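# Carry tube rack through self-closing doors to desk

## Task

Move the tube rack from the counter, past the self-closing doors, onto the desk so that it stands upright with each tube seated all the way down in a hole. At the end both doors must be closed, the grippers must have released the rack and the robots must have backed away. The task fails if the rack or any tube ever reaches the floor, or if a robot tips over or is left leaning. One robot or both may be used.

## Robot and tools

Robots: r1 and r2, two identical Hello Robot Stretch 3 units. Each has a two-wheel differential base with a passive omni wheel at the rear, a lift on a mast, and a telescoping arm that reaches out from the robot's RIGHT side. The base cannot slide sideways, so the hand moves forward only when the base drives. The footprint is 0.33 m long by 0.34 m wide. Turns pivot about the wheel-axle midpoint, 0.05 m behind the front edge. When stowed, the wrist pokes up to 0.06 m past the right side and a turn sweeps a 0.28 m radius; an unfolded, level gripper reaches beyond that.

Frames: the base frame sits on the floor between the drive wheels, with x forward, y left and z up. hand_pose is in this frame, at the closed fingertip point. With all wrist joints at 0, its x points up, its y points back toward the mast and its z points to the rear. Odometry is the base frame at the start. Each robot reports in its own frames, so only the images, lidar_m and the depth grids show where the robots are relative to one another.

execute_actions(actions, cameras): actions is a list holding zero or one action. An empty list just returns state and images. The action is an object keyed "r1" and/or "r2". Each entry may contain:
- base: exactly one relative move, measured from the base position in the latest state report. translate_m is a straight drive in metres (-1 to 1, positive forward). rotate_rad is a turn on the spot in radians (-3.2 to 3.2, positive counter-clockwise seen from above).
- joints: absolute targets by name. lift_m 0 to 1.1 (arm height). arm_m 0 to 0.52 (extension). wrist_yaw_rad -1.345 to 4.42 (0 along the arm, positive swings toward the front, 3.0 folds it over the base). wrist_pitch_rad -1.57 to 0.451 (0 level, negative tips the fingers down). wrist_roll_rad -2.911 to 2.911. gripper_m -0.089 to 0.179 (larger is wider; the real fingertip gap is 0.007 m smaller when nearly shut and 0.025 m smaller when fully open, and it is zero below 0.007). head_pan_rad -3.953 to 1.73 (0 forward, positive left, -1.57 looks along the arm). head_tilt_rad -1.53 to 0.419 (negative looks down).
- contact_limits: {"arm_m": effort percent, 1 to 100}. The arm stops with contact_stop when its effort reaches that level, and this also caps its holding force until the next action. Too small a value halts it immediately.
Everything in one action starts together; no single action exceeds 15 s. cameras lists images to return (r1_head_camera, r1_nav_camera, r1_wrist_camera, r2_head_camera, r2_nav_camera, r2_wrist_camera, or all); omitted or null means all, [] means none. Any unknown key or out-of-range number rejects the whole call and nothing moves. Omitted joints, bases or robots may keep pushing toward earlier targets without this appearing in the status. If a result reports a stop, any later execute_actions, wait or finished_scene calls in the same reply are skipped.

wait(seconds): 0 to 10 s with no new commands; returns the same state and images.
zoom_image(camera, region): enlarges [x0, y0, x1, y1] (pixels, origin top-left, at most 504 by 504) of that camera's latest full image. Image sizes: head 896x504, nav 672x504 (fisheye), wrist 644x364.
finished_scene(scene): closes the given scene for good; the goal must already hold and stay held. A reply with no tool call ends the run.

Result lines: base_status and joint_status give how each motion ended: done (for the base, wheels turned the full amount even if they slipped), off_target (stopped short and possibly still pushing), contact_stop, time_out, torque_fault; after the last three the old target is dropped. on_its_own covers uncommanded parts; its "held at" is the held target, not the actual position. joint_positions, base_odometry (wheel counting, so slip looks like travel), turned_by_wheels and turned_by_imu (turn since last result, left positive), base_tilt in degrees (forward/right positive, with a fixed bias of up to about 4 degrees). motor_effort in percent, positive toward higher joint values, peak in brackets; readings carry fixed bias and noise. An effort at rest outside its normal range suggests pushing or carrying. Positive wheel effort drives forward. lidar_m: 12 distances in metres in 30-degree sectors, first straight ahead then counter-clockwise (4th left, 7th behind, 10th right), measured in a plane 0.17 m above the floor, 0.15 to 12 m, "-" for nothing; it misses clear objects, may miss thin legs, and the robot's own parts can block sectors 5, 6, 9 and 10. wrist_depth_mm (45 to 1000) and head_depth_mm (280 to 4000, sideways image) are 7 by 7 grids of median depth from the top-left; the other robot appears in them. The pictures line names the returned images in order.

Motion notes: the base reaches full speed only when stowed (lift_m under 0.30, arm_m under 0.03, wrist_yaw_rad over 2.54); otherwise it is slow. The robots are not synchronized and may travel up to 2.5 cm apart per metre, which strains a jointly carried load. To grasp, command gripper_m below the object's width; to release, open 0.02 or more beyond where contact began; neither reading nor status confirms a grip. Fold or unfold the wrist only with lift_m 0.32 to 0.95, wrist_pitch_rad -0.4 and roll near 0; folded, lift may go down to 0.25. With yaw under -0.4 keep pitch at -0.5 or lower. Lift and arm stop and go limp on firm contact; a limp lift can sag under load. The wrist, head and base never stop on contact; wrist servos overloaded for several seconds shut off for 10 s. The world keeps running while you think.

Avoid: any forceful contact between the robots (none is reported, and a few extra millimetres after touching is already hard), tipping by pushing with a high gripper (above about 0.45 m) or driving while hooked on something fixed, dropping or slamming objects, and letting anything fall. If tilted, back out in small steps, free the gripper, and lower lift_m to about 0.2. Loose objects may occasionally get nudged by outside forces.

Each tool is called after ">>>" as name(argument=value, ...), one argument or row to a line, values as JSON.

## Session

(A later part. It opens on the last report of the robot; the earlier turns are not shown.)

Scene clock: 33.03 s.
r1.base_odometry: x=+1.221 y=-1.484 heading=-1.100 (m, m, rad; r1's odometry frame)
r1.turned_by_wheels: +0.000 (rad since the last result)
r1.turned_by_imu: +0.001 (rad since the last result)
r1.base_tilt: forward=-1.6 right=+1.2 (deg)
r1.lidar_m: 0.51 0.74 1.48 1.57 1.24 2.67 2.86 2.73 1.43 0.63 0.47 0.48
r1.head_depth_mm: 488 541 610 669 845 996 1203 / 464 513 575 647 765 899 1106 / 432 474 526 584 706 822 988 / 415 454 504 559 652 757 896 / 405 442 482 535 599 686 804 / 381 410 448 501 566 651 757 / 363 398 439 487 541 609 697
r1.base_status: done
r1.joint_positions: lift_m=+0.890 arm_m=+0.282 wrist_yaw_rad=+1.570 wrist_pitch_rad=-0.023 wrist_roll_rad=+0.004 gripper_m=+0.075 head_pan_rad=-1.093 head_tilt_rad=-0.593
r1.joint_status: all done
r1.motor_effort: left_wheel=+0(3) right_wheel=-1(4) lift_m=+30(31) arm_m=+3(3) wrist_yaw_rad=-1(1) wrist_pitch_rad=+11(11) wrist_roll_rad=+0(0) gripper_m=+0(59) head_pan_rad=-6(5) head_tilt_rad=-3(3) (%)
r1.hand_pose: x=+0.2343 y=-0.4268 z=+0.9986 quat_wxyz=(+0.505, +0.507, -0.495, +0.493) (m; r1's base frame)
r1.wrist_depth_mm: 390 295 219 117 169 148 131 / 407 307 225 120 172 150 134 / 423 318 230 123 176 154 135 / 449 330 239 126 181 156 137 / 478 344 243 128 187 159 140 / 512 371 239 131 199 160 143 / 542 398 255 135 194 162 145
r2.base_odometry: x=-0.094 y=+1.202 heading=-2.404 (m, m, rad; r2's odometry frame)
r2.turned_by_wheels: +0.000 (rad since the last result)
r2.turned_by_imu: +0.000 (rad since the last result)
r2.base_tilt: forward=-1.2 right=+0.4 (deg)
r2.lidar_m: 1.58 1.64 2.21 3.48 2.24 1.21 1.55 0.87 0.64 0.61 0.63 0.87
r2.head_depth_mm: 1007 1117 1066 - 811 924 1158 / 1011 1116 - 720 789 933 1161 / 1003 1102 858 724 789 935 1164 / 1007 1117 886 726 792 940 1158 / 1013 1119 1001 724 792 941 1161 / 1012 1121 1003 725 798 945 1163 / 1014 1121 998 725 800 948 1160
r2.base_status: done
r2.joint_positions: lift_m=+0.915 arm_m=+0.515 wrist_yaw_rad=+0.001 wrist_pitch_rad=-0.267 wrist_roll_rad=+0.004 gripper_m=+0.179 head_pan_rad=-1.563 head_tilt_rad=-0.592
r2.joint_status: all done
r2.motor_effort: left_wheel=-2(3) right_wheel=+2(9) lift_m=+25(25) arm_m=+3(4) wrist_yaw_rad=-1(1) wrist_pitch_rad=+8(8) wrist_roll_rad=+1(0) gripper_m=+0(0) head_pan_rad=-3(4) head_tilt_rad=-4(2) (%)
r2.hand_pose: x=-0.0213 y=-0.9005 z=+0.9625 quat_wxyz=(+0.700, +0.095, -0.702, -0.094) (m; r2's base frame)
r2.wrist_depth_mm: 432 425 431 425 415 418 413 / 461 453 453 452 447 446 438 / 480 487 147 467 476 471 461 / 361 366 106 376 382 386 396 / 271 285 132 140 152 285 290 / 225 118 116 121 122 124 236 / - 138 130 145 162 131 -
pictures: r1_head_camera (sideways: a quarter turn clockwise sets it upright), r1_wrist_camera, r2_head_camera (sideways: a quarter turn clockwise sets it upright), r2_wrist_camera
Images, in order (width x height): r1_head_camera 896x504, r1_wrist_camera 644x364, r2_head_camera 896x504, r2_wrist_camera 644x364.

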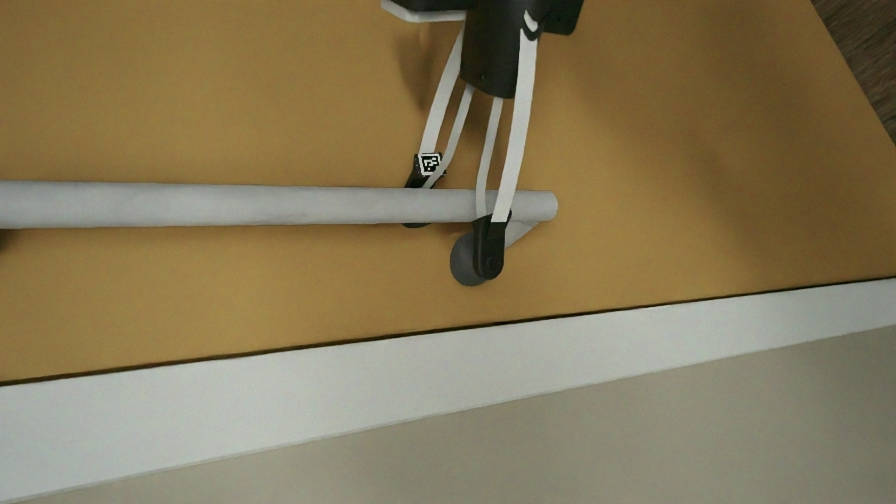

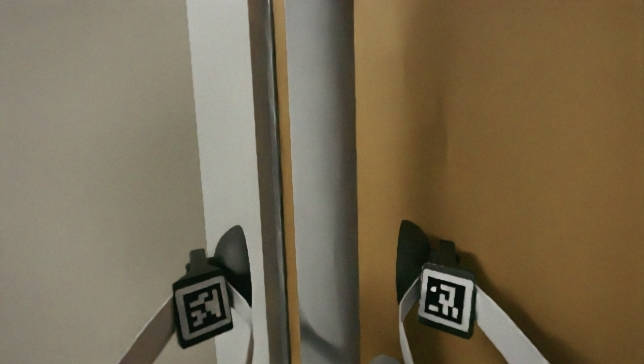

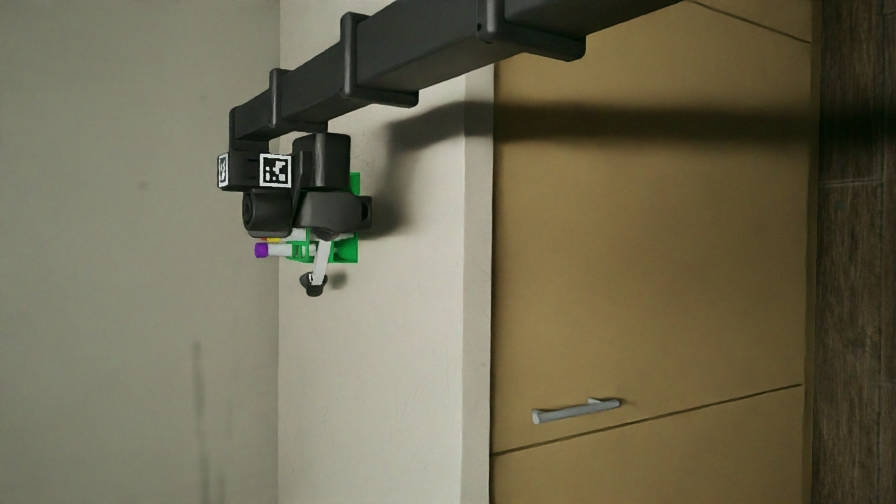

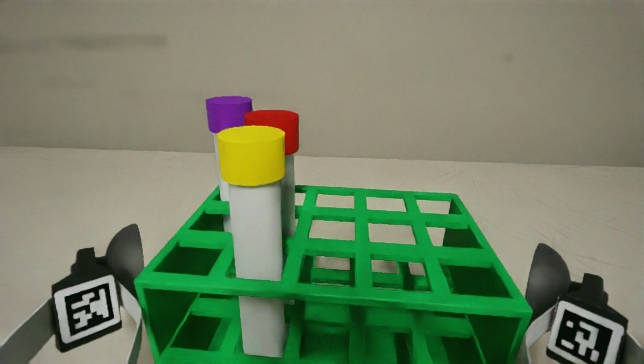

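Pads are a bit high; lower a little.

>>> execute_actions(
  actions=[
    {"r1":{"joints":{"gripper_m":-0.04}},"r2":{"joints":{"lift_m":0.897}}},
  ],
  cameras=[],
)

>>> execute_actions(
  actions=[
    {"r1":{"base":{"translate_m":-0.06},"joints":{"arm_m":0.245}},"r2":{"joints":{"gripper_m":0.07}}},
  ],
  cameras=["r1_wrist_camera","r1_head_camera","r2_wrist_camera"],
)

Scene clock: 34.77 s.
r1.base_odometry: x=+1.221 y=-1.484 heading=-1.099 (m, m, rad; r1's odometry frame)
r1.turned_by_wheels: +0.000 (rad since the last result)
r1.turned_by_imu: +0.001 (rad since the last result)
r1.base_tilt: forward=-1.6 right=+1.2 (deg)
r1.lidar_m: 0.51 0.74 1.48 1.58 1.25 2.67 2.85 2.72 1.43 0.63 0.47 0.48
r1.head_depth_mm: 482 537 605 663 836 985 1184 / 458 506 570 630 751 890 1096 / 371 410 521 579 696 815 976 / 417 457 506 558 643 747 886 / 399 436 478 530 595 684 806 / 381 410 447 501 565 650 754 / 363 399 439 485 540 609 699
r1.base_status: not commanded
r1.joint_positions: lift_m=+0.890 arm_m=+0.282 wrist_yaw_rad=+1.574 wrist_pitch_rad=-0.022 wrist_roll_rad=+0.004 gripper_m=-0.039 head_pan_rad=-1.093 head_tilt_rad=-0.593
r1.joint_status: all done
r1.motor_effort: left_wheel=+2(2) right_wheel=-6(8) lift_m=+30(30) arm_m=+2(2) wrist_yaw_rad=-3(4) wrist_pitch_rad=+11(11) wrist_roll_rad=+0(0) gripper_m=-21(97) head_pan_rad=-6(5) head_tilt_rad=-3(3) (%)
r1.hand_pose: x=+0.2343 y=-0.4258 z=+0.9987 quat_wxyz=(+0.504, +0.507, -0.494, +0.494) (m; r1's base frame)
r1.wrist_depth_mm: 392 298 219 111 164 143 127 / 410 310 226 114 167 146 129 / 437 322 231 117 170 148 132 / 459 335 239 121 175 152 134 / 484 350 249 122 177 155 136 / 515 366 292 124 175 158 139 / 551 379 266 130 190 160 140
r2.base_odometry: x=-0.094 y=+1.202 heading=-2.404 (m, m, rad; r2's odometry frame)
r2.turned_by_wheels: +0.000 (rad since the last result)
r2.turned_by_imu: +0.000 (rad since the last result)
r2.base_tilt: forward=-1.2 right=+0.4 (deg)
r2.lidar_m: 1.58 1.63 2.21 3.50 2.23 1.21 1.55 0.87 0.64 0.61 0.63 0.87
r2.head_depth_mm: 1009 1106 1063 - - 936 1161 / 1011 1113 - 705 786 929 1159 / 1005 1117 - 726 790 930 1161 / 1010 1119 882 725 791 939 1158 / 1009 1120 1002 726 793 945 1164 / 1013 1117 1005 725 797 949 1161 / 1014 1122 1001 724 801 952 1158
r2.base_status: not commanded
r2.joint_positions: lift_m=+0.897 arm_m=+0.515 wrist_yaw_rad=+0.001 wrist_pitch_rad=-0.267 wrist_roll_rad=+0.004 gripper_m=+0.179 head_pan_rad=-1.563 head_tilt_rad=-0.592
r2.joint_status: all done
r2.motor_effort: left_wheel=-2(2) right_wheel=+3(2) lift_m=+13(20) arm_m=+3(3) wrist_yaw_rad=-1(0) wrist_pitch_rad=+7(8) wrist_roll_rad=+1(1) gripper_m=+1(1) head_pan_rad=-4(3) head_tilt_rad=-2(3) (%)
r2.hand_pose: x=-0.0213 y=-0.9005 z=+0.9452 quat_wxyz=(+0.700, +0.095, -0.702, -0.094) (m; r2's base frame)
r2.wrist_depth_mm: 434 437 429 422 420 417 415 / 459 454 118 440 446 449 438 / 475 476 96 471 469 466 469 / 325 325 104 146 295 343 348 / 240 123 107 114 121 122 255 / 199 125 137 146 145 111 210 / - 139 128 149 150 123 -
pictures: none
No camera images: the call's "cameras" was empty. Leave "cameras" out to get every camera's image.

Scene clock: 36.33 s.
r1.base_odometry: x=+1.194 y=-1.431 heading=-1.099 (m, m, rad; r1's odometry frame)
r1.turned_by_wheels: +0.000 (rad since the last result)
r1.turned_by_imu: +0.000 (rad since the last result)
r1.base_tilt: forward=-1.6 right=+1.2 (deg)
r1.lidar_m: 0.56 0.82 1.51 1.34 1.21 2.63 2.80 2.70 1.58 0.62 0.47 0.52
r1.head_depth_mm: 482 537 608 672 855 1015 1202 / 451 500 560 628 763 887 1092 / 424 466 518 572 682 792 956 / 383 422 464 489 607 715 845 / 380 414 456 505 580 704 865 / 365 405 478 555 628 716 834 / 407 441 480 535 596 679 776
r1.base_status: done
r1.joint_positions: lift_m=+0.890 arm_m=+0.245 wrist_yaw_rad=+1.564 wrist_pitch_rad=-0.023 wrist_roll_rad=+0.004 gripper_m=-0.033 head_pan_rad=-1.093 head_tilt_rad=-0.593
r1.joint_status: all done
r1.on_its_own: gripper_m is held at -0.034, not at your -0.040, by its stall guard, which is not easing now
r1.motor_effort: left_wheel=+1(3) right_wheel=-1(25) lift_m=+30(30) arm_m=-5(6) wrist_yaw_rad=+5(12) wrist_pitch_rad=+11(11) wrist_roll_rad=+0(0) gripper_m=-21(23) head_pan_rad=-5(5) head_tilt_rad=-3(3) (%)
r1.hand_pose: x=+0.2343 y=-0.3923 z=+0.9986 quat_wxyz=(+0.507, +0.505, -0.497, +0.491) (m; r1's base frame)
r1.wrist_depth_mm: 536 409 330 112 166 148 134 / 563 426 339 115 169 151 137 / 591 444 351 117 173 154 139 / 618 460 362 120 177 157 142 / 653 481 373 122 180 160 144 / 704 504 401 124 178 163 147 / 748 525 394 129 194 166 149
r2.base_odometry: x=-0.094 y=+1.202 heading=-2.404 (m, m, rad; r2's odometry frame)
r2.turned_by_wheels: +0.000 (rad since the last result)
r2.turned_by_imu: +0.000 (rad since the last result)
r2.base_tilt: forward=-1.2 right=+0.5 (deg)
r2.lidar_m: 1.58 1.63 2.21 3.49 2.21 1.20 1.55 0.87 0.63 0.61 0.63 0.87
r2.head_depth_mm: 1006 1115 1065 - - 940 1162 / 1012 1112 - 708 786 931 1159 / 1009 1119 - 723 788 935 1160 / 1009 1121 891 726 795 944 1160 / 1017 1119 999 726 796 945 1165 / 1013 1117 1004 725 795 947 1163 / 1016 1123 1006 724 802 954 1159
r2.base_status: not commanded
r2.joint_positions: lift_m=+0.897 arm_m=+0.515 wrist_yaw_rad=+0.001 wrist_pitch_rad=-0.267 wrist_roll_rad=+0.004 gripper_m=+0.071 head_pan_rad=-1.563 head_tilt_rad=-0.592
r2.joint_status: all done
r2.motor_effort: left_wheel=-1(2) right_wheel=+3(2) lift_m=+13(13) arm_m=+2(3) wrist_yaw_rad=-1(1) wrist_pitch_rad=+7(8) wrist_roll_rad=+1(1) gripper_m=-27(100) head_pan_rad=-3(3) head_tilt_rad=-3(3) (%)
r2.hand_pose: x=-0.0213 y=-0.9005 z=+0.9452 quat_wxyz=(+0.700, +0.095, -0.702, -0.094) (m; r2's base frame)
r2.wrist_depth_mm: 433 433 428 420 420 420 415 / 457 455 159 445 445 437 443 / 479 473 167 469 473 471 463 / 323 325 142 148 161 343 347 / 240 231 144 157 175 140 255 / 192 134 143 141 152 132 201 / - 155 154 159 161 149 169
pictures: r1_head_camera (sideways: a quarter turn clockwise sets it upright), r1_wrist_camera, r2_wrist_camera
Images, in order (width x height): r1_head_camera 896x504, r1_wrist_camera 644x364, r2_wrist_camera 644x364.

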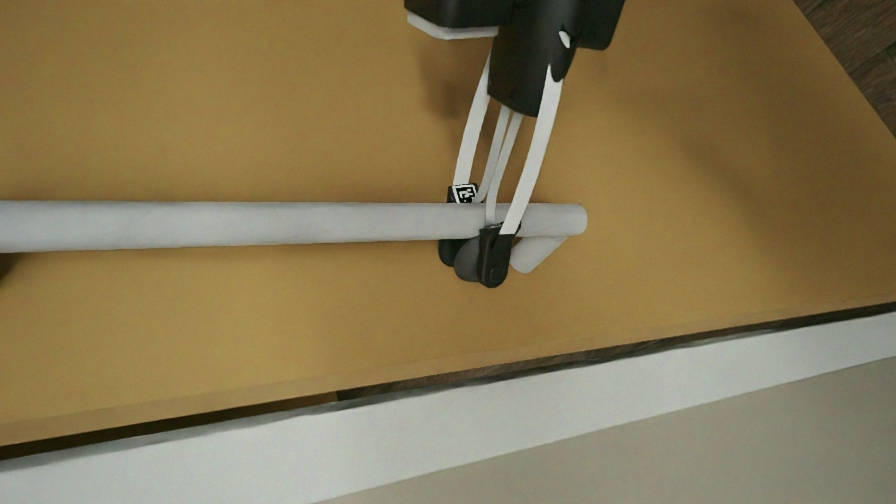

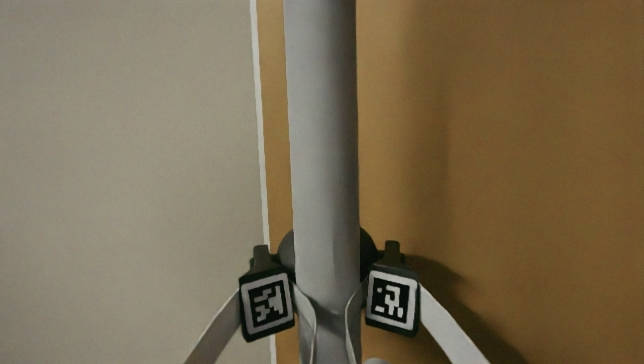

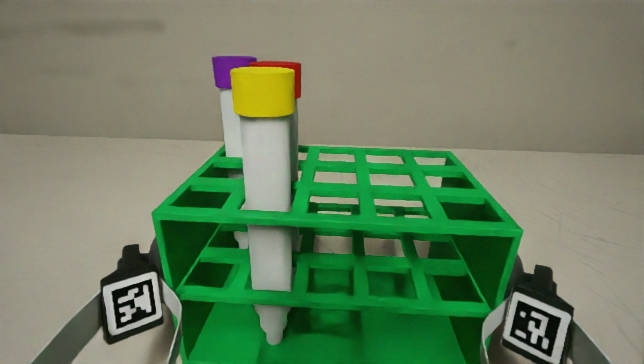

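>>> execute_actions(
  actions=[
    {"r1":{"base":{"translate_m":-0.09},"joints":{"arm_m":0.208}},"r2":{"joints":{"lift_m":0.94}}},
  ],
  cameras=["r2_wrist_camera"],
)

>>> execute_actions(
  actions=[
    {"r1":{"base":{"translate_m":-0.13},"joints":{"arm_m":0.175,"head_pan_rad":-0.5}},"r2":{"joints":{"arm_m":0.35}}},
  ],
  cameras=["r1_nav_camera","r2_wrist_camera"],
)

Scene clock: 38.40 s.
r1.base_odometry: x=+1.153 y=-1.351 heading=-1.099 (m, m, rad; r1's odometry frame)
r1.turned_by_wheels: +0.000 (rad since the last result)
r1.turned_by_imu: +0.001 (rad since the last result)
r1.base_tilt: forward=-1.6 right=+1.2 (deg)
r1.lidar_m: 0.64 0.93 1.56 1.19 2.60 2.55 2.71 2.63 1.80 0.64 0.43 0.46
r1.head_depth_mm: 495 555 635 713 - 1128 1232 / 454 504 568 651 781 921 1152 / 419 463 515 579 677 788 957 / 311 344 389 430 525 688 813 / 363 394 433 478 538 612 741 / 340 368 402 453 739 852 959 / 326 370 602 631 683 776 897
r1.base_status: done
r1.joint_positions: lift_m=+0.890 arm_m=+0.208 wrist_yaw_rad=+1.561 wrist_pitch_rad=-0.023 wrist_roll_rad=+0.004 gripper_m=-0.033 head_pan_rad=-1.093 head_tilt_rad=-0.593
r1.joint_status: all done
r1.on_its_own: gripper_m is held at -0.034, not at your -0.040, by its stall guard, which is not easing now
r1.motor_effort: left_wheel=+0(7) right_wheel=+0(18) lift_m=+30(30) arm_m=-5(8) wrist_yaw_rad=+6(29) wrist_pitch_rad=+10(11) wrist_roll_rad=+0(0) gripper_m=-21(24) head_pan_rad=-5(5) head_tilt_rad=-3(3) (%)
r1.hand_pose: x=+0.2343 y=-0.3558 z=+0.9986 quat_wxyz=(+0.507, +0.504, -0.497, +0.491) (m; r1's base frame)
r1.wrist_depth_mm: 750 571 456 111 169 155 143 / 784 597 476 114 172 158 146 / 812 613 492 117 176 161 149 / 892 637 504 119 179 164 152 / 945 674 522 121 182 168 154 / - 701 565 123 183 171 157 / - 730 554 129 196 174 161
r2.base_odometry: x=-0.094 y=+1.202 heading=-2.404 (m, m, rad; r2's odometry frame)
r2.turned_by_wheels: +0.000 (rad since the last result)
r2.turned_by_imu: +0.000 (rad since the last result)
r2.base_tilt: forward=-1.1 right=+0.5 (deg)
r2.lidar_m: 1.58 1.64 2.22 3.50 1.18 1.19 1.55 0.87 0.64 0.61 0.63 0.87
r2.head_depth_mm: 1007 1119 - - 802 927 1159 / 1010 1096 940 723 786 930 1157 / 1010 1103 886 724 791 936 1158 / 1010 1100 895 724 793 940 1161 / 1013 1119 997 725 796 943 1162 / 1007 1119 1004 727 799 949 1153 / 1015 1125 1007 726 803 952 1162
r2.base_status: not commanded
r2.joint_positions: lift_m=+0.940 arm_m=+0.515 wrist_yaw_rad=+0.001 wrist_pitch_rad=-0.276 wrist_roll_rad=+0.004 gripper_m=+0.080 head_pan_rad=-1.563 head_tilt_rad=-0.592
r2.joint_status: all done
r2.on_its_own: gripper_m is held at +0.079, not at your +0.070, by its stall guard, which is still easing
r2.motor_effort: left_wheel=-1(2) right_wheel=+3(2) lift_m=+24(26) arm_m=+3(3) wrist_yaw_rad=-1(1) wrist_pitch_rad=+12(12) wrist_roll_rad=+1(0) gripper_m=-24(28) head_pan_rad=-3(4) head_tilt_rad=-3(3) (%)
r2.hand_pose: x=-0.0213 y=-0.8997 z=+0.9852 quat_wxyz=(+0.699, +0.098, -0.701, -0.098) (m; r2's base frame)
r2.wrist_depth_mm: 434 432 428 424 420 417 412 / 457 448 439 443 445 444 440 / 489 485 174 475 476 471 470 / 410 415 145 151 174 441 442 / 311 296 145 160 176 153 330 / 246 183 143 141 153 134 261 / 213 200 153 160 162 149 219
pictures: r2_wrist_camera
Images, in order (width x height): r2_wrist_camera 644x364.

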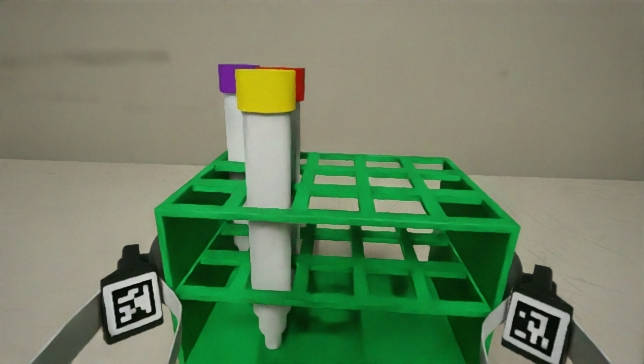

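Scene clock: 40.87 s.
r1.base_odometry: x=+1.094 y=-1.235 heading=-1.099 (m, m, rad; r1's odometry frame)
r1.turned_by_wheels: +0.000 (rad since the last result)
r1.turned_by_imu: +0.001 (rad since the last result)
r1.base_tilt: forward=-1.5 right=+1.1 (deg)
r1.lidar_m: 0.75 1.10 1.63 1.17 2.49 2.44 2.60 2.56 2.12 0.73 0.40 0.39
r1.head_depth_mm: 2460 328 355 395 450 533 652 / 2554 2824 3041 2177 1690 560 650 / 563 620 695 782 913 1068 1204 / 579 637 708 799 914 1076 1218 / 586 647 720 815 927 1093 1239 / 593 656 733 824 950 1121 1244 / 602 664 743 841 972 1149 1269
r1.base_status: done
r1.joint_positions: lift_m=+0.890 arm_m=+0.175 wrist_yaw_rad=+1.538 wrist_pitch_rad=-0.023 wrist_roll_rad=+0.004 gripper_m=-0.033 head_pan_rad=-0.507 head_tilt_rad=-0.593
r1.joint_status: all done
r1.on_its_own: wrist_yaw_rad is held at +1.528, not at your +1.570, by its stall guard, which is not easing now; gripper_m is held at -0.034, not at your -0.040, by its stall guard, which is not easing now
r1.motor_effort: left_wheel=+2(6) right_wheel=-6(15) lift_m=+30(31) arm_m=-3(8) wrist_yaw_rad=-7(38) wrist_pitch_rad=+11(11) wrist_roll_rad=+0(0) gripper_m=-19(25) head_pan_rad=+5(51) head_tilt_rad=-2(3) (%)
r1.hand_pose: x=+0.2341 y=-0.3288 z=+0.9985 quat_wxyz=(+0.513, +0.498, -0.503, +0.485) (m; r1's base frame)
r1.wrist_depth_mm: 999 758 189 111 173 166 160 / - 798 194 113 177 169 163 / - 832 198 116 180 173 166 / - 858 203 119 184 177 170 / - 886 209 121 189 181 173 / - 937 749 123 191 185 177 / - 968 221 129 200 189 181
r2.base_odometry: x=-0.094 y=+1.202 heading=-2.404 (m, m, rad; r2's odometry frame)
r2.turned_by_wheels: +0.000 (rad since the last result)
r2.turned_by_imu: +0.000 (rad since the last result)
r2.base_tilt: forward=-1.2 right=+0.4 (deg)
r2.lidar_m: 1.58 1.63 2.21 3.50 1.17 1.62 1.55 0.87 0.63 0.61 0.63 0.87
r2.head_depth_mm: 1012 1114 1144 - 785 928 1163 / 1011 1115 - 691 785 932 1156 / 1012 1112 - 691 789 938 1158 / 1008 1122 769 723 792 940 1158 / 1014 1116 1000 727 794 941 1162 / 1014 1126 1001 725 796 950 1160 / 1012 1120 1000 725 801 953 1157
r2.base_status: not commanded
r2.joint_positions: lift_m=+0.940 arm_m=+0.350 wrist_yaw_rad=+0.001 wrist_pitch_rad=-0.277 wrist_roll_rad=+0.004 gripper_m=+0.092 head_pan_rad=-1.563 head_tilt_rad=-0.593
r2.joint_status: all done
r2.on_its_own: gripper_m is held at +0.091, not at your +0.070, by its stall guard, which is not easing now
r2.motor_effort: left_wheel=-2(1) right_wheel=+2(2) lift_m=+25(24) arm_m=-3(3) wrist_yaw_rad=+0(1) wrist_pitch_rad=+12(12) wrist_roll_rad=+0(1) gripper_m=-20(24) head_pan_rad=-4(4) head_tilt_rad=-3(4) (%)
r2.hand_pose: x=-0.0213 y=-0.7351 z=+0.9850 quat_wxyz=(+0.699, +0.098, -0.701, -0.098) (m; r2's base frame)
r2.wrist_depth_mm: 589 584 584 567 574 565 558 / 622 627 603 603 603 598 604 / 612 619 174 585 633 627 624 / 407 412 145 151 174 439 443 / 310 296 145 160 175 154 329 / 247 184 143 141 153 134 260 / 213 201 152 160 161 149 219
pictures: r1_nav_camera (sideways: a quarter turn counterclockwise sets it upright), r2_wrist_camera
Images, in order (width x height): r1_nav_camera 672x504, r2_wrist_camera 644x364.

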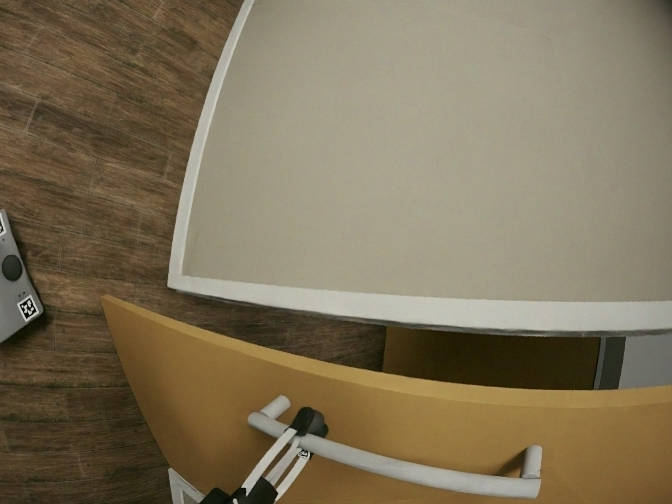

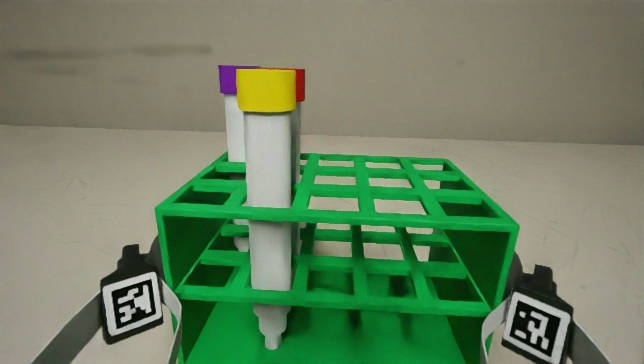

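>>> execute_actions(
  actions=[
    {"r1":{"base":{"translate_m":-0.3},"joints":{"arm_m":0.16}},"r2":{"base":{"translate_m":-0.3},"joints":{"arm_m":0.0}}},
  ],
  cameras=[],
)

>>> execute_actions(
  actions=[
    {"r1":{"base":{"translate_m":-0.1},"joints":{"arm_m":0.195}},"r2":{"base":{"translate_m":-0.12},"joints":{"wrist_yaw_rad":1.57,"head_pan_rad":-0.3,"head_tilt_rad":-1.1}}},
  ],
  cameras=[],
)

>>> execute_actions(
  actions=[
    {"r1":{"base":{"translate_m":-0.09},"joints":{"arm_m":0.235}},"r2":{"base":{"translate_m":-0.12},"joints":{"lift_m":0.75}}},
  ],
  cameras=["r1_nav_camera","r2_wrist_camera"],
)

Scene clock: 47.53 s.
r1.base_odometry: x=+0.957 y=-0.968 heading=-1.099 (m, m, rad; r1's odometry frame)
r1.turned_by_wheels: +0.000 (rad since the last result)
r1.turned_by_imu: +0.002 (rad since the last result)
r1.base_tilt: forward=-1.5 right=+1.2 (deg)
r1.lidar_m: 1.02 1.49 1.06 1.93 2.24 2.20 2.34 2.39 2.35 1.26 0.36 0.36
r1.head_depth_mm: 2737 302 323 358 408 502 657 / 2766 3013 3109 2275 1685 514 600 / 2855 3064 3107 2269 1782 1469 1264 / 2816 3050 2824 2096 1335 1447 1269 / 800 881 985 1110 1282 1432 1265 / 819 896 1004 1135 1313 1447 1277 / 826 912 1021 1158 1334 1476 1279
r1.base_status: done
r1.joint_positions: lift_m=+0.890 arm_m=+0.160 wrist_yaw_rad=+1.430 wrist_pitch_rad=-0.021 wrist_roll_rad=+0.004 gripper_m=-0.030 head_pan_rad=-0.507 head_tilt_rad=-0.593
r1.joint_status: all done
r1.on_its_own: wrist_yaw_rad is held at +1.453, not at your +1.570, by its stall guard, which is still easing; gripper_m is held at -0.031, not at your -0.040, by its stall guard, which is not easing now
r1.motor_effort: left_wheel=-1(4) right_wheel=-4(19) lift_m=+31(31) arm_m=-5(7) wrist_yaw_rad=+17(42) wrist_pitch_rad=+10(11) wrist_roll_rad=+0(0) gripper_m=-20(25) head_pan_rad=+4(4) head_tilt_rad=-3(2) (%)
r1.hand_pose: x=+0.2318 y=-0.3413 z=+0.9989 quat_wxyz=(+0.538, +0.470, -0.530, +0.457) (m; r1's base frame)
r1.wrist_depth_mm: - 161 170 111 202 222 248 / - 164 173 114 206 227 255 / - 168 175 117 211 234 261 / - 171 179 119 215 237 269 / - - 182 121 223 247 276 / - - 184 123 233 252 287 / - - 191 129 229 260 295
r2.base_odometry: x=+0.128 y=+1.403 heading=-2.404 (m, m, rad; r2's odometry frame)
r2.turned_by_wheels: +0.000 (rad since the last result)
r2.turned_by_imu: -0.002 (rad since the last result)
r2.base_tilt: forward=-1.2 right=+0.4 (deg)
r2.lidar_m: 1.88 1.95 2.63 1.11 1.19 1.30 1.25 0.87 0.64 0.61 0.64 0.87
r2.head_depth_mm: 1012 1119 1000 723 755 - - / 1009 1117 998 693 478 - - / 1012 1116 998 692 - - - / 1016 1125 1002 447 454 956 1161 / 1015 1127 1000 725 813 946 1162 / 1018 1128 996 724 800 952 1155 / 1015 1126 1008 724 800 953 1160
r2.base_status: done
r2.joint_positions: lift_m=+0.940 arm_m=+0.000 wrist_yaw_rad=+0.001 wrist_pitch_rad=-0.278 wrist_roll_rad=+0.004 gripper_m=+0.092 head_pan_rad=-1.563 head_tilt_rad=-0.593
r2.joint_status: all done
r2.on_its_own: gripper_m is held at +0.091, not at your +0.070, by its stall guard, which is not easing now
r2.motor_effort: left_wheel=-1(4) right_wheel=+3(5) lift_m=+25(25) arm_m=-3(4) wrist_yaw_rad=-1(1) wrist_pitch_rad=+12(12) wrist_roll_rad=+1(1) gripper_m=-19(20) head_pan_rad=-3(4) head_tilt_rad=-3(4) (%)
r2.hand_pose: x=-0.0213 y=-0.3850 z=+0.9850 quat_wxyz=(+0.699, +0.098, -0.701, -0.098) (m; r2's base frame)
r2.wrist_depth_mm: 921 911 907 896 908 896 880 / 960 945 916 946 921 948 937 / 615 633 174 594 672 682 703 / 417 425 146 151 174 443 448 / 452 435 145 160 175 153 392 / 479 302 143 141 153 134 449 / 531 538 153 160 161 149 484
pictures: none
No camera images: the call's "cameras" was empty. Leave "cameras" out to get every camera's image.

Scene clock: 49.90 s.
r1.base_odometry: x=+0.912 y=-0.878 heading=-1.099 (m, m, rad; r1's odometry frame)
r1.turned_by_wheels: +0.000 (rad since the last result)
r1.turned_by_imu: +0.000 (rad since the last result)
r1.base_tilt: forward=-1.6 right=+1.2 (deg)
r1.lidar_m: 1.10 1.61 1.09 2.00 2.16 2.12 2.26 2.33 2.29 1.36 0.37 0.38
r1.head_depth_mm: 2815 3140 2915 394 422 483 626 / 2839 3135 3092 2232 1762 1477 1206 / 2907 3154 3122 2285 1785 1470 1256 / 2923 3222 3084 2183 1744 1476 1261 / 899 982 1077 1208 1400 1485 1267 / 891 984 1098 1244 1417 1490 1267 / 903 999 1121 1262 1458 1506 1262
r1.base_status: done
r1.joint_positions: lift_m=+0.890 arm_m=+0.195 wrist_yaw_rad=+1.441 wrist_pitch_rad=-0.021 wrist_roll_rad=+0.004 gripper_m=-0.030 head_pan_rad=-0.507 head_tilt_rad=-0.593
r1.joint_status: all done
r1.on_its_own: wrist_yaw_rad is held at +1.453, not at your +1.570, by its stall guard, which is not easing now; gripper_m is held at -0.031, not at your -0.040, by its stall guard, which is not easing now
r1.motor_effort: left_wheel=+0(3) right_wheel=-7(19) lift_m=+31(30) arm_m=+1(5) wrist_yaw_rad=+9(27) wrist_pitch_rad=+11(11) wrist_roll_rad=+0(0) gripper_m=-19(21) head_pan_rad=+4(4) head_tilt_rad=-3(2) (%)
r1.hand_pose: x=+0.2322 y=-0.3729 z=+0.9990 quat_wxyz=(+0.535, +0.473, -0.527, +0.460) (m; r1's base frame)
r1.wrist_depth_mm: - 151 168 111 215 248 296 / - 155 171 114 220 254 304 / - 158 174 117 224 260 314 / - 162 176 119 228 268 324 / - 166 180 121 236 274 336 / - 169 179 123 250 283 345 / - 175 188 134 244 295 361
r2.base_odometry: x=+0.217 y=+1.484 heading=-2.404 (m, m, rad; r2's odometry frame)
r2.turned_by_wheels: +0.000 (rad since the last result)
r2.turned_by_imu: -0.001 (rad since the last result)
r2.base_tilt: forward=-1.2 right=+0.4 (deg)
r2.lidar_m: 2.00 2.07 2.79 1.15 3.05 1.18 1.13 1.17 0.64 0.61 0.64 0.87
r2.head_depth_mm: 979 1050 338 1371 1276 1179 1079 / 1183 1291 302 374 1289 1171 1093 / 2028 1815 321 370 1301 1181 - / 2008 1838 1618 1421 1298 1184 - / 1956 1861 1630 1440 1302 1185 1117 / 1902 1867 1623 1452 1301 1185 1088 / 1843 1866 1629 1445 1311 1188 1089
r2.base_status: done
r2.joint_positions: lift_m=+0.940 arm_m=+0.000 wrist_yaw_rad=+1.568 wrist_pitch_rad=-0.278 wrist_roll_rad=+0.004 gripper_m=+0.092 head_pan_rad=-0.307 head_tilt_rad=-1.086
r2.joint_status: all done
r2.on_its_own: gripper_m is held at +0.091, not at your +0.070, by its stall guard, which is not easing now
r2.motor_effort: left_wheel=-1(5) right_wheel=+2(2) lift_m=+24(24) arm_m=-3(3) wrist_yaw_rad=+2(3) wrist_pitch_rad=+12(12) wrist_roll_rad=+1(1) gripper_m=-20(19) head_pan_rad=+3(46) head_tilt_rad=-5(29) (%)
r2.hand_pose: x=+0.2185 y=-0.1460 z=+0.9850 quat_wxyz=(+0.565, +0.564, -0.428, +0.424) (m; r2's base frame)
r2.wrist_depth_mm: - - - - - - - / - - - - - - - / - - 174 - - 906 699 / - - 145 152 174 833 589 / - - 145 161 175 153 585 / - - 143 142 153 134 585 / - - 153 159 161 149 536
pictures: none
No camera images: the call's "cameras" was empty. Leave "cameras" out to get every camera's image.

Scene clock: 52.60 s.
r1.base_odometry: x=+0.871 y=-0.798 heading=-1.099 (m, m, rad; r1's odometry frame)
r1.turned_by_wheels: +0.000 (rad since the last result)
r1.turned_by_imu: +0.001 (rad since the last result)
r1.base_tilt: forward=-1.5 right=+1.2 (deg)
r1.lidar_m: 1.18 1.73 1.15 2.05 2.07 2.04 2.18 2.28 2.24 1.46 0.39 1.14
r1.head_depth_mm: 2872 3115 3007 2237 1765 1370 610 / 2953 3203 3055 2267 1785 1471 1249 / 2960 3263 3066 2271 1797 1476 1260 / 2961 3272 3172 2258 1797 1492 1266 / 2966 1084 1194 1333 1490 1487 1270 / 949 1050 1180 1329 1536 1500 1275 / 971 1071 1197 1356 1575 1505 1268
r1.base_status: done
r1.joint_positions: lift_m=+0.890 arm_m=+0.235 wrist_yaw_rad=+1.439 wrist_pitch_rad=-0.020 wrist_roll_rad=+0.004 gripper_m=-0.030 head_pan_rad=-0.507 head_tilt_rad=-0.593
r1.joint_status: all done
r1.on_its_own: wrist_yaw_rad is held at +1.453, not at your +1.570, by its stall guard, which is not easing now; gripper_m is held at -0.031, not at your -0.040, by its stall guard, which is not easing now
r1.motor_effort: left_wheel=+1(2) right_wheel=-7(22) lift_m=+30(30) arm_m=+1(5) wrist_yaw_rad=+10(27) wrist_pitch_rad=+9(10) wrist_roll_rad=-1(0) gripper_m=-20(20) head_pan_rad=+5(4) head_tilt_rad=-3(3) (%)
r1.hand_pose: x=+0.2321 y=-0.4134 z=+0.9991 quat_wxyz=(+0.536, +0.473, -0.528, +0.460) (m; r1's base frame)
r1.wrist_depth_mm: - 145 165 111 231 289 378 / - 147 168 114 235 295 396 / - 150 172 116 242 301 408 / - 152 174 119 247 312 426 / - 153 176 121 256 320 443 / - 159 174 123 277 330 459 / - 161 184 128 260 347 488
r2.base_odometry: x=+0.306 y=+1.565 heading=-2.404 (m, m, rad; r2's odometry frame)
r2.turned_by_wheels: +0.000 (rad since the last result)
r2.turned_by_imu: -0.001 (rad since the last result)
r2.base_tilt: forward=-1.2 right=+0.4 (deg)
r2.lidar_m: 2.12 2.19 2.96 1.21 1.47 1.05 1.01 1.04 0.64 0.62 0.64 0.87
r2.head_depth_mm: 977 1076 1187 1366 1312 - 1066 / 1195 1329 1558 516 1273 1160 1095 / 2049 1785 1620 489 1243 1182 - / 2065 1855 1615 1419 1286 1186 - / 2049 1859 1623 1438 1302 1183 1120 / 2006 1853 1626 1445 1306 1183 1091 / 1956 1868 1641 1448 1306 1190 1093
r2.base_status: done
r2.joint_positions: lift_m=+0.750 arm_m=+0.000 wrist_yaw_rad=+1.568 wrist_pitch_rad=-0.278 wrist_roll_rad=+0.004 gripper_m=+0.092 head_pan_rad=-0.307 head_tilt_rad=-1.087
r2.joint_status: all done
r2.on_its_own: gripper_m is held at +0.091, not at your +0.070, by its stall guard, which is not easing now
r2.motor_effort: left_wheel=-1(5) right_wheel=+2(5) lift_m=+14(20) arm_m=-3(3) wrist_yaw_rad=+2(1) wrist_pitch_rad=+12(12) wrist_roll_rad=+1(1) gripper_m=-19(19) head_pan_rad=+3(3) head_tilt_rad=-6(5) (%)
r2.hand_pose: x=+0.2184 y=-0.1460 z=+0.7956 quat_wxyz=(+0.565, +0.564, -0.427, +0.424) (m; r2's base frame)
r2.wrist_depth_mm: - - - - - - - / - - - - - 927 595 / - - 173 - - 902 602 / - - 145 152 174 847 597 / - - 145 162 175 153 584 / - - 143 144 153 134 582 / - - 153 160 161 149 545
pictures: r1_nav_camera (sideways: a quarter turn counterclockwise sets it upright), r2_wrist_camera
Images, in order (width x height): r1_nav_camera 672x504, r2_wrist_camera 644x364.

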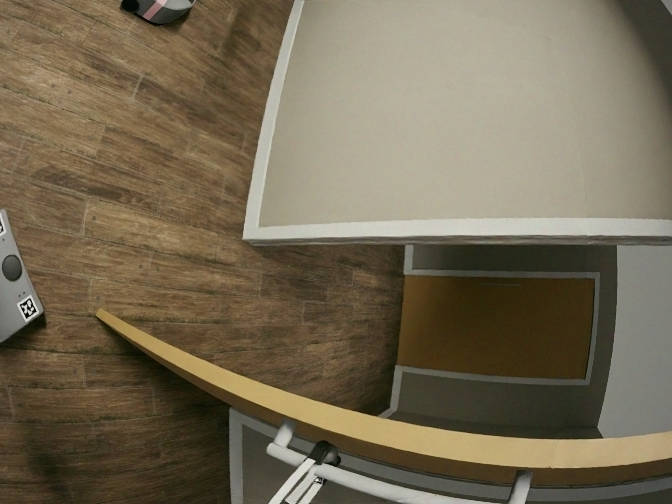

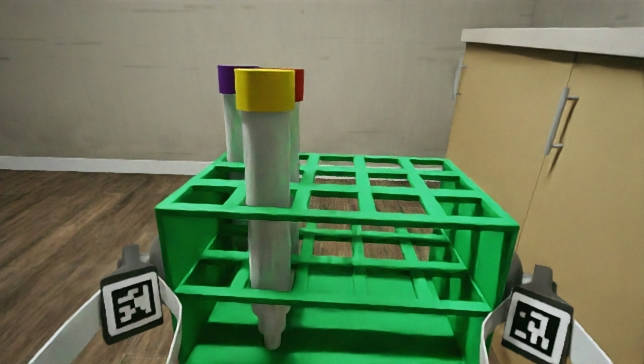

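>>> execute_actions(
  actions=[
    {"r1":{"base":{"translate_m":-0.07},"joints":{"arm_m":0.29}},"r2":{"base":{"translate_m":-0.15},"joints":{"lift_m":0.55,"wrist_yaw_rad":2.3}}},
  ],
  cameras=["r2_head_camera"],
)

>>> execute_actions(
  actions=[
    {"r1":{"base":{"translate_m":-0.07},"joints":{"arm_m":0.35}},"r2":{"base":{"translate_m":-0.2},"joints":{"lift_m":0.29,"wrist_yaw_rad":2.58,"head_tilt_rad":-1.3,"head_pan_rad":0}}},
  ],
  cameras=["r2_head_camera","r1_nav_camera","r2_wrist_camera"],
)

Scene clock: 55.57 s.
r1.base_odometry: x=+0.839 y=-0.736 heading=-1.099 (m, m, rad; r1's odometry frame)
r1.turned_by_wheels: +0.000 (rad since the last result)
r1.turned_by_imu: +0.001 (rad since the last result)
r1.base_tilt: forward=-1.6 right=+1.3 (deg)
r1.lidar_m: 1.24 1.23 1.96 2.10 2.02 1.98 2.12 2.23 2.20 1.54 0.42 1.20
r1.head_depth_mm: 2919 3167 3064 2244 1759 1466 1219 / 2978 3226 3089 2249 1779 1478 1254 / 3014 3267 3118 2288 1783 1468 1265 / 3004 3331 3182 2273 1817 1484 1268 / 3039 3278 1281 1426 1603 1486 1266 / 1005 1108 1240 1404 1627 1506 1276 / 1023 1135 1263 1430 1645 1500 1276
r1.base_status: done
r1.joint_positions: lift_m=+0.890 arm_m=+0.290 wrist_yaw_rad=+1.490 wrist_pitch_rad=-0.020 wrist_roll_rad=+0.004 gripper_m=-0.030 head_pan_rad=-0.507 head_tilt_rad=-0.593
r1.joint_status: all done
r1.on_its_own: wrist_yaw_rad is held at +1.496, not at your +1.570, by its stall guard, which is not easing now; gripper_m is held at -0.031, not at your -0.040, by its stall guard, which is not easing now
r1.motor_effort: left_wheel=+2(4) right_wheel=-5(27) lift_m=+30(31) arm_m=+2(5) wrist_yaw_rad=+4(24) wrist_pitch_rad=+10(10) wrist_roll_rad=+0(0) gripper_m=-19(20) head_pan_rad=+4(5) head_tilt_rad=-3(3) (%)
r1.hand_pose: x=+0.2335 y=-0.4553 z=+0.9993 quat_wxyz=(+0.524, +0.486, -0.516, +0.473) (m; r1's base frame)
r1.wrist_depth_mm: - 144 167 111 240 310 434 / - 146 169 114 246 321 454 / - 148 172 116 251 331 472 / - 150 175 119 258 339 499 / - 152 176 121 266 350 519 / - 154 172 123 291 360 543 / - 156 184 129 274 378 572
r2.base_odometry: x=+0.417 y=+1.666 heading=-2.404 (m, m, rad; r2's odometry frame)
r2.turned_by_wheels: +0.000 (rad since the last result)
r2.turned_by_imu: -0.001 (rad since the last result)
r2.base_tilt: forward=-1.2 right=+0.4 (deg)
r2.lidar_m: 2.27 2.35 1.31 1.32 1.25 0.90 0.86 0.89 0.64 0.62 0.64 0.87
r2.head_depth_mm: 970 1075 1189 1392 1283 1196 - / 1188 1337 1563 1438 1291 1192 1073 / 1527 1769 1617 1433 1302 1211 - / 2149 1836 1622 1449 1303 1160 - / 2105 1853 1633 1447 1300 611 1116 / 2087 1854 1621 1446 1306 1191 1091 / 2040 1870 1623 1440 1310 1193 1089
r2.base_status: done
r2.joint_positions: lift_m=+0.550 arm_m=+0.000 wrist_yaw_rad=+2.298 wrist_pitch_rad=-0.278 wrist_roll_rad=+0.004 gripper_m=+0.092 head_pan_rad=-0.307 head_tilt_rad=-1.087
r2.joint_status: all done
r2.on_its_own: gripper_m is held at +0.091, not at your +0.070, by its stall guard, which is not easing now
r2.motor_effort: left_wheel=-1(5) right_wheel=+2(5) lift_m=+14(8) arm_m=-3(3) wrist_yaw_rad=+2(1) wrist_pitch_rad=+12(12) wrist_roll_rad=+0(0) gripper_m=-20(20) head_pan_rad=+4(3) head_tilt_rad=-6(6) (%)
r2.hand_pose: x=+0.1578 y=+0.0142 z=+0.5955 quat_wxyz=(+0.376, +0.680, -0.198, +0.598) (m; r2's base frame)
r2.wrist_depth_mm: - - - - - - - / - - - - - - - / - - 174 - - - - / - - 145 152 175 - - / - - 145 161 174 152 - / 978 536 143 144 153 135 - / 854 801 152 160 161 149 901
pictures: r2_head_camera (sideways: a quarter turn clockwise sets it upright)
Images, in order (width x height): r2_head_camera 896x504.

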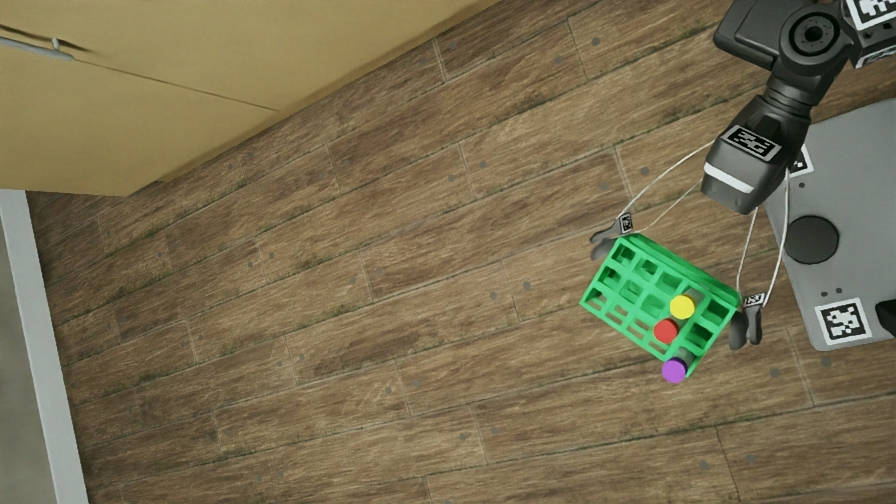

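Scene clock: 58.77 s.
r1.base_odometry: x=+0.807 y=-0.674 heading=-1.098 (m, m, rad; r1's odometry frame)
r1.turned_by_wheels: +0.000 (rad since the last result)
r1.turned_by_imu: +0.001 (rad since the last result)
r1.base_tilt: forward=-1.5 right=+1.2 (deg)
r1.lidar_m: 1.30 1.36 2.00 2.13 1.97 1.93 2.06 2.19 2.16 1.62 0.45 1.27
r1.head_depth_mm: 2977 3281 3044 2242 1770 1471 1248 / 2986 3296 3062 2258 1777 1472 1249 / 3072 3376 3060 2255 1784 1480 1263 / 3035 3346 3193 2321 1799 1477 1268 / 3107 3363 2864 1540 1679 1488 1269 / 1072 1163 1310 1483 1655 1489 1265 / 1080 1188 1319 1503 1709 1505 1274
r1.base_status: done
r1.joint_positions: lift_m=+0.890 arm_m=+0.350 wrist_yaw_rad=+1.515 wrist_pitch_rad=-0.020 wrist_roll_rad=+0.004 gripper_m=-0.030 head_pan_rad=-0.507 head_tilt_rad=-0.593
r1.joint_status: all done
r1.on_its_own: wrist_yaw_rad is held at +1.496, not at your +1.570, by its stall guard, which is not easing now; gripper_m is held at -0.031, not at your -0.040, by its stall guard, which is not easing now; wrist_yaw_rad is at rest, and its effort (-15) is outside its rest range (-12 to +12)
r1.motor_effort: left_wheel=+2(4) right_wheel=-3(29) lift_m=+30(30) arm_m=+3(5) wrist_yaw_rad=-15(18) wrist_pitch_rad=+10(9) wrist_roll_rad=+0(0) gripper_m=-20(20) head_pan_rad=+5(4) head_tilt_rad=-2(3) (%)
r1.hand_pose: x=+0.2339 y=-0.5089 z=+0.9993 quat_wxyz=(+0.518, +0.492, -0.510, +0.480) (m; r1's base frame)
r1.wrist_depth_mm: 131 142 167 111 261 362 588 / 133 143 170 114 266 369 623 / 140 145 171 117 273 387 647 / - 147 174 119 278 397 678 / - 148 177 121 286 408 692 / - 150 170 123 320 418 711 / - 153 184 129 295 444 719
r2.base_odometry: x=+0.565 y=+1.800 heading=-2.404 (m, m, rad; r2's odometry frame)
r2.turned_by_wheels: +0.000 (rad since the last result)
r2.turned_by_imu: -0.002 (rad since the last result)
r2.base_tilt: forward=-1.2 right=+0.4 (deg)
r2.lidar_m: 2.47 2.55 1.43 1.55 0.96 0.69 0.66 0.68 0.92 0.62 0.64 0.87
r2.head_depth_mm: 1608 1491 1399 1316 1241 1161 1107 / 1618 1491 1397 1318 1236 - 1107 / 1611 1495 1400 1321 1251 - 1087 / 1623 1506 1398 1323 942 - - / 1631 1505 1419 1331 1245 - - / 1632 1515 1412 1324 1247 1198 - / 1628 1507 1412 1343 1251 1184 -
r2.base_status: done
r2.joint_positions: lift_m=+0.290 arm_m=+0.000 wrist_yaw_rad=+2.578 wrist_pitch_rad=-0.278 wrist_roll_rad=+0.004 gripper_m=+0.092 head_pan_rad=-0.007 head_tilt_rad=-1.285
r2.joint_status: all done
r2.on_its_own: gripper_m is held at +0.091, not at your +0.070, by its stall guard, which is not easing now
r2.motor_effort: left_wheel=-1(6) right_wheel=+2(4) lift_m=+14(14) arm_m=-3(3) wrist_yaw_rad=+2(3) wrist_pitch_rad=+12(12) wrist_roll_rad=+1(0) gripper_m=-19(20) head_pan_rad=+3(26) head_tilt_rad=-5(21) (%)
r2.hand_pose: x=+0.1068 y=+0.0575 z=+0.3355 quat_wxyz=(+0.289, +0.701, -0.101, +0.644) (m; r2's base frame)
r2.wrist_depth_mm: - - - - - - - / - - - - - - - / - - 174 - - - - / - - 145 153 174 - - / 770 736 145 161 174 153 826 / 619 356 143 144 153 134 646 / 525 507 153 160 161 149 548
pictures: r1_nav_camera (sideways: a quarter turn counterclockwise sets it upright), r2_head_camera (sideways: a quarter turn clockwise sets it upright), r2_wrist_camera
Images, in order (width x height): r1_nav_camera 672x504, r2_head_camera 896x504, r2_wrist_camera 644x364.

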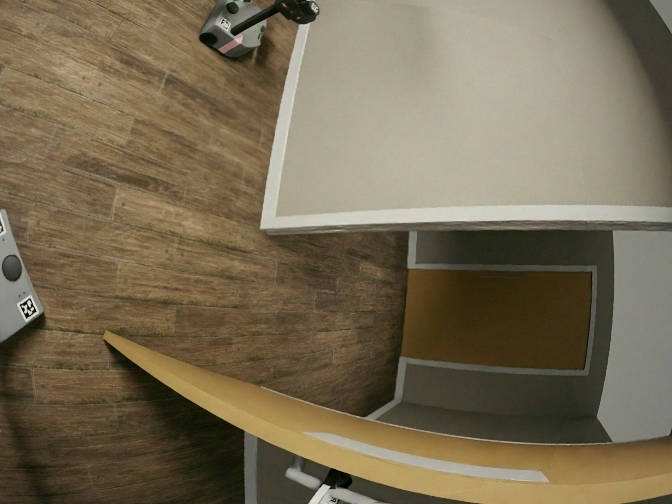

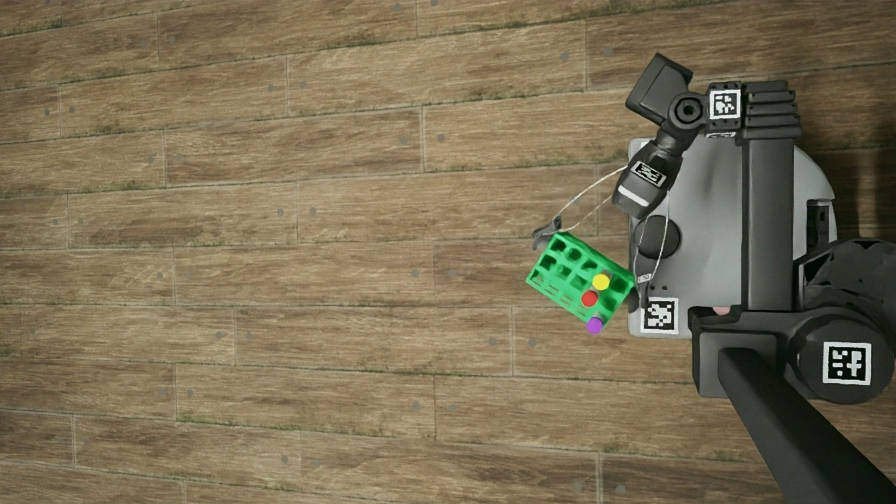

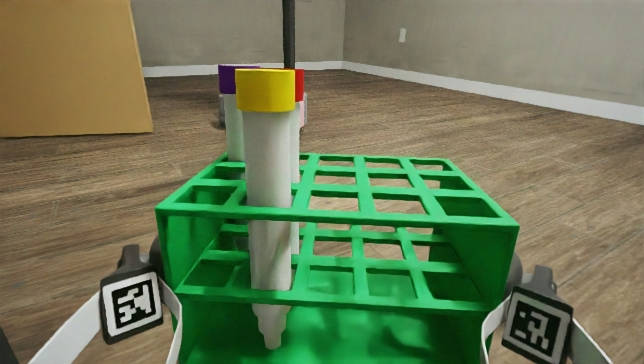

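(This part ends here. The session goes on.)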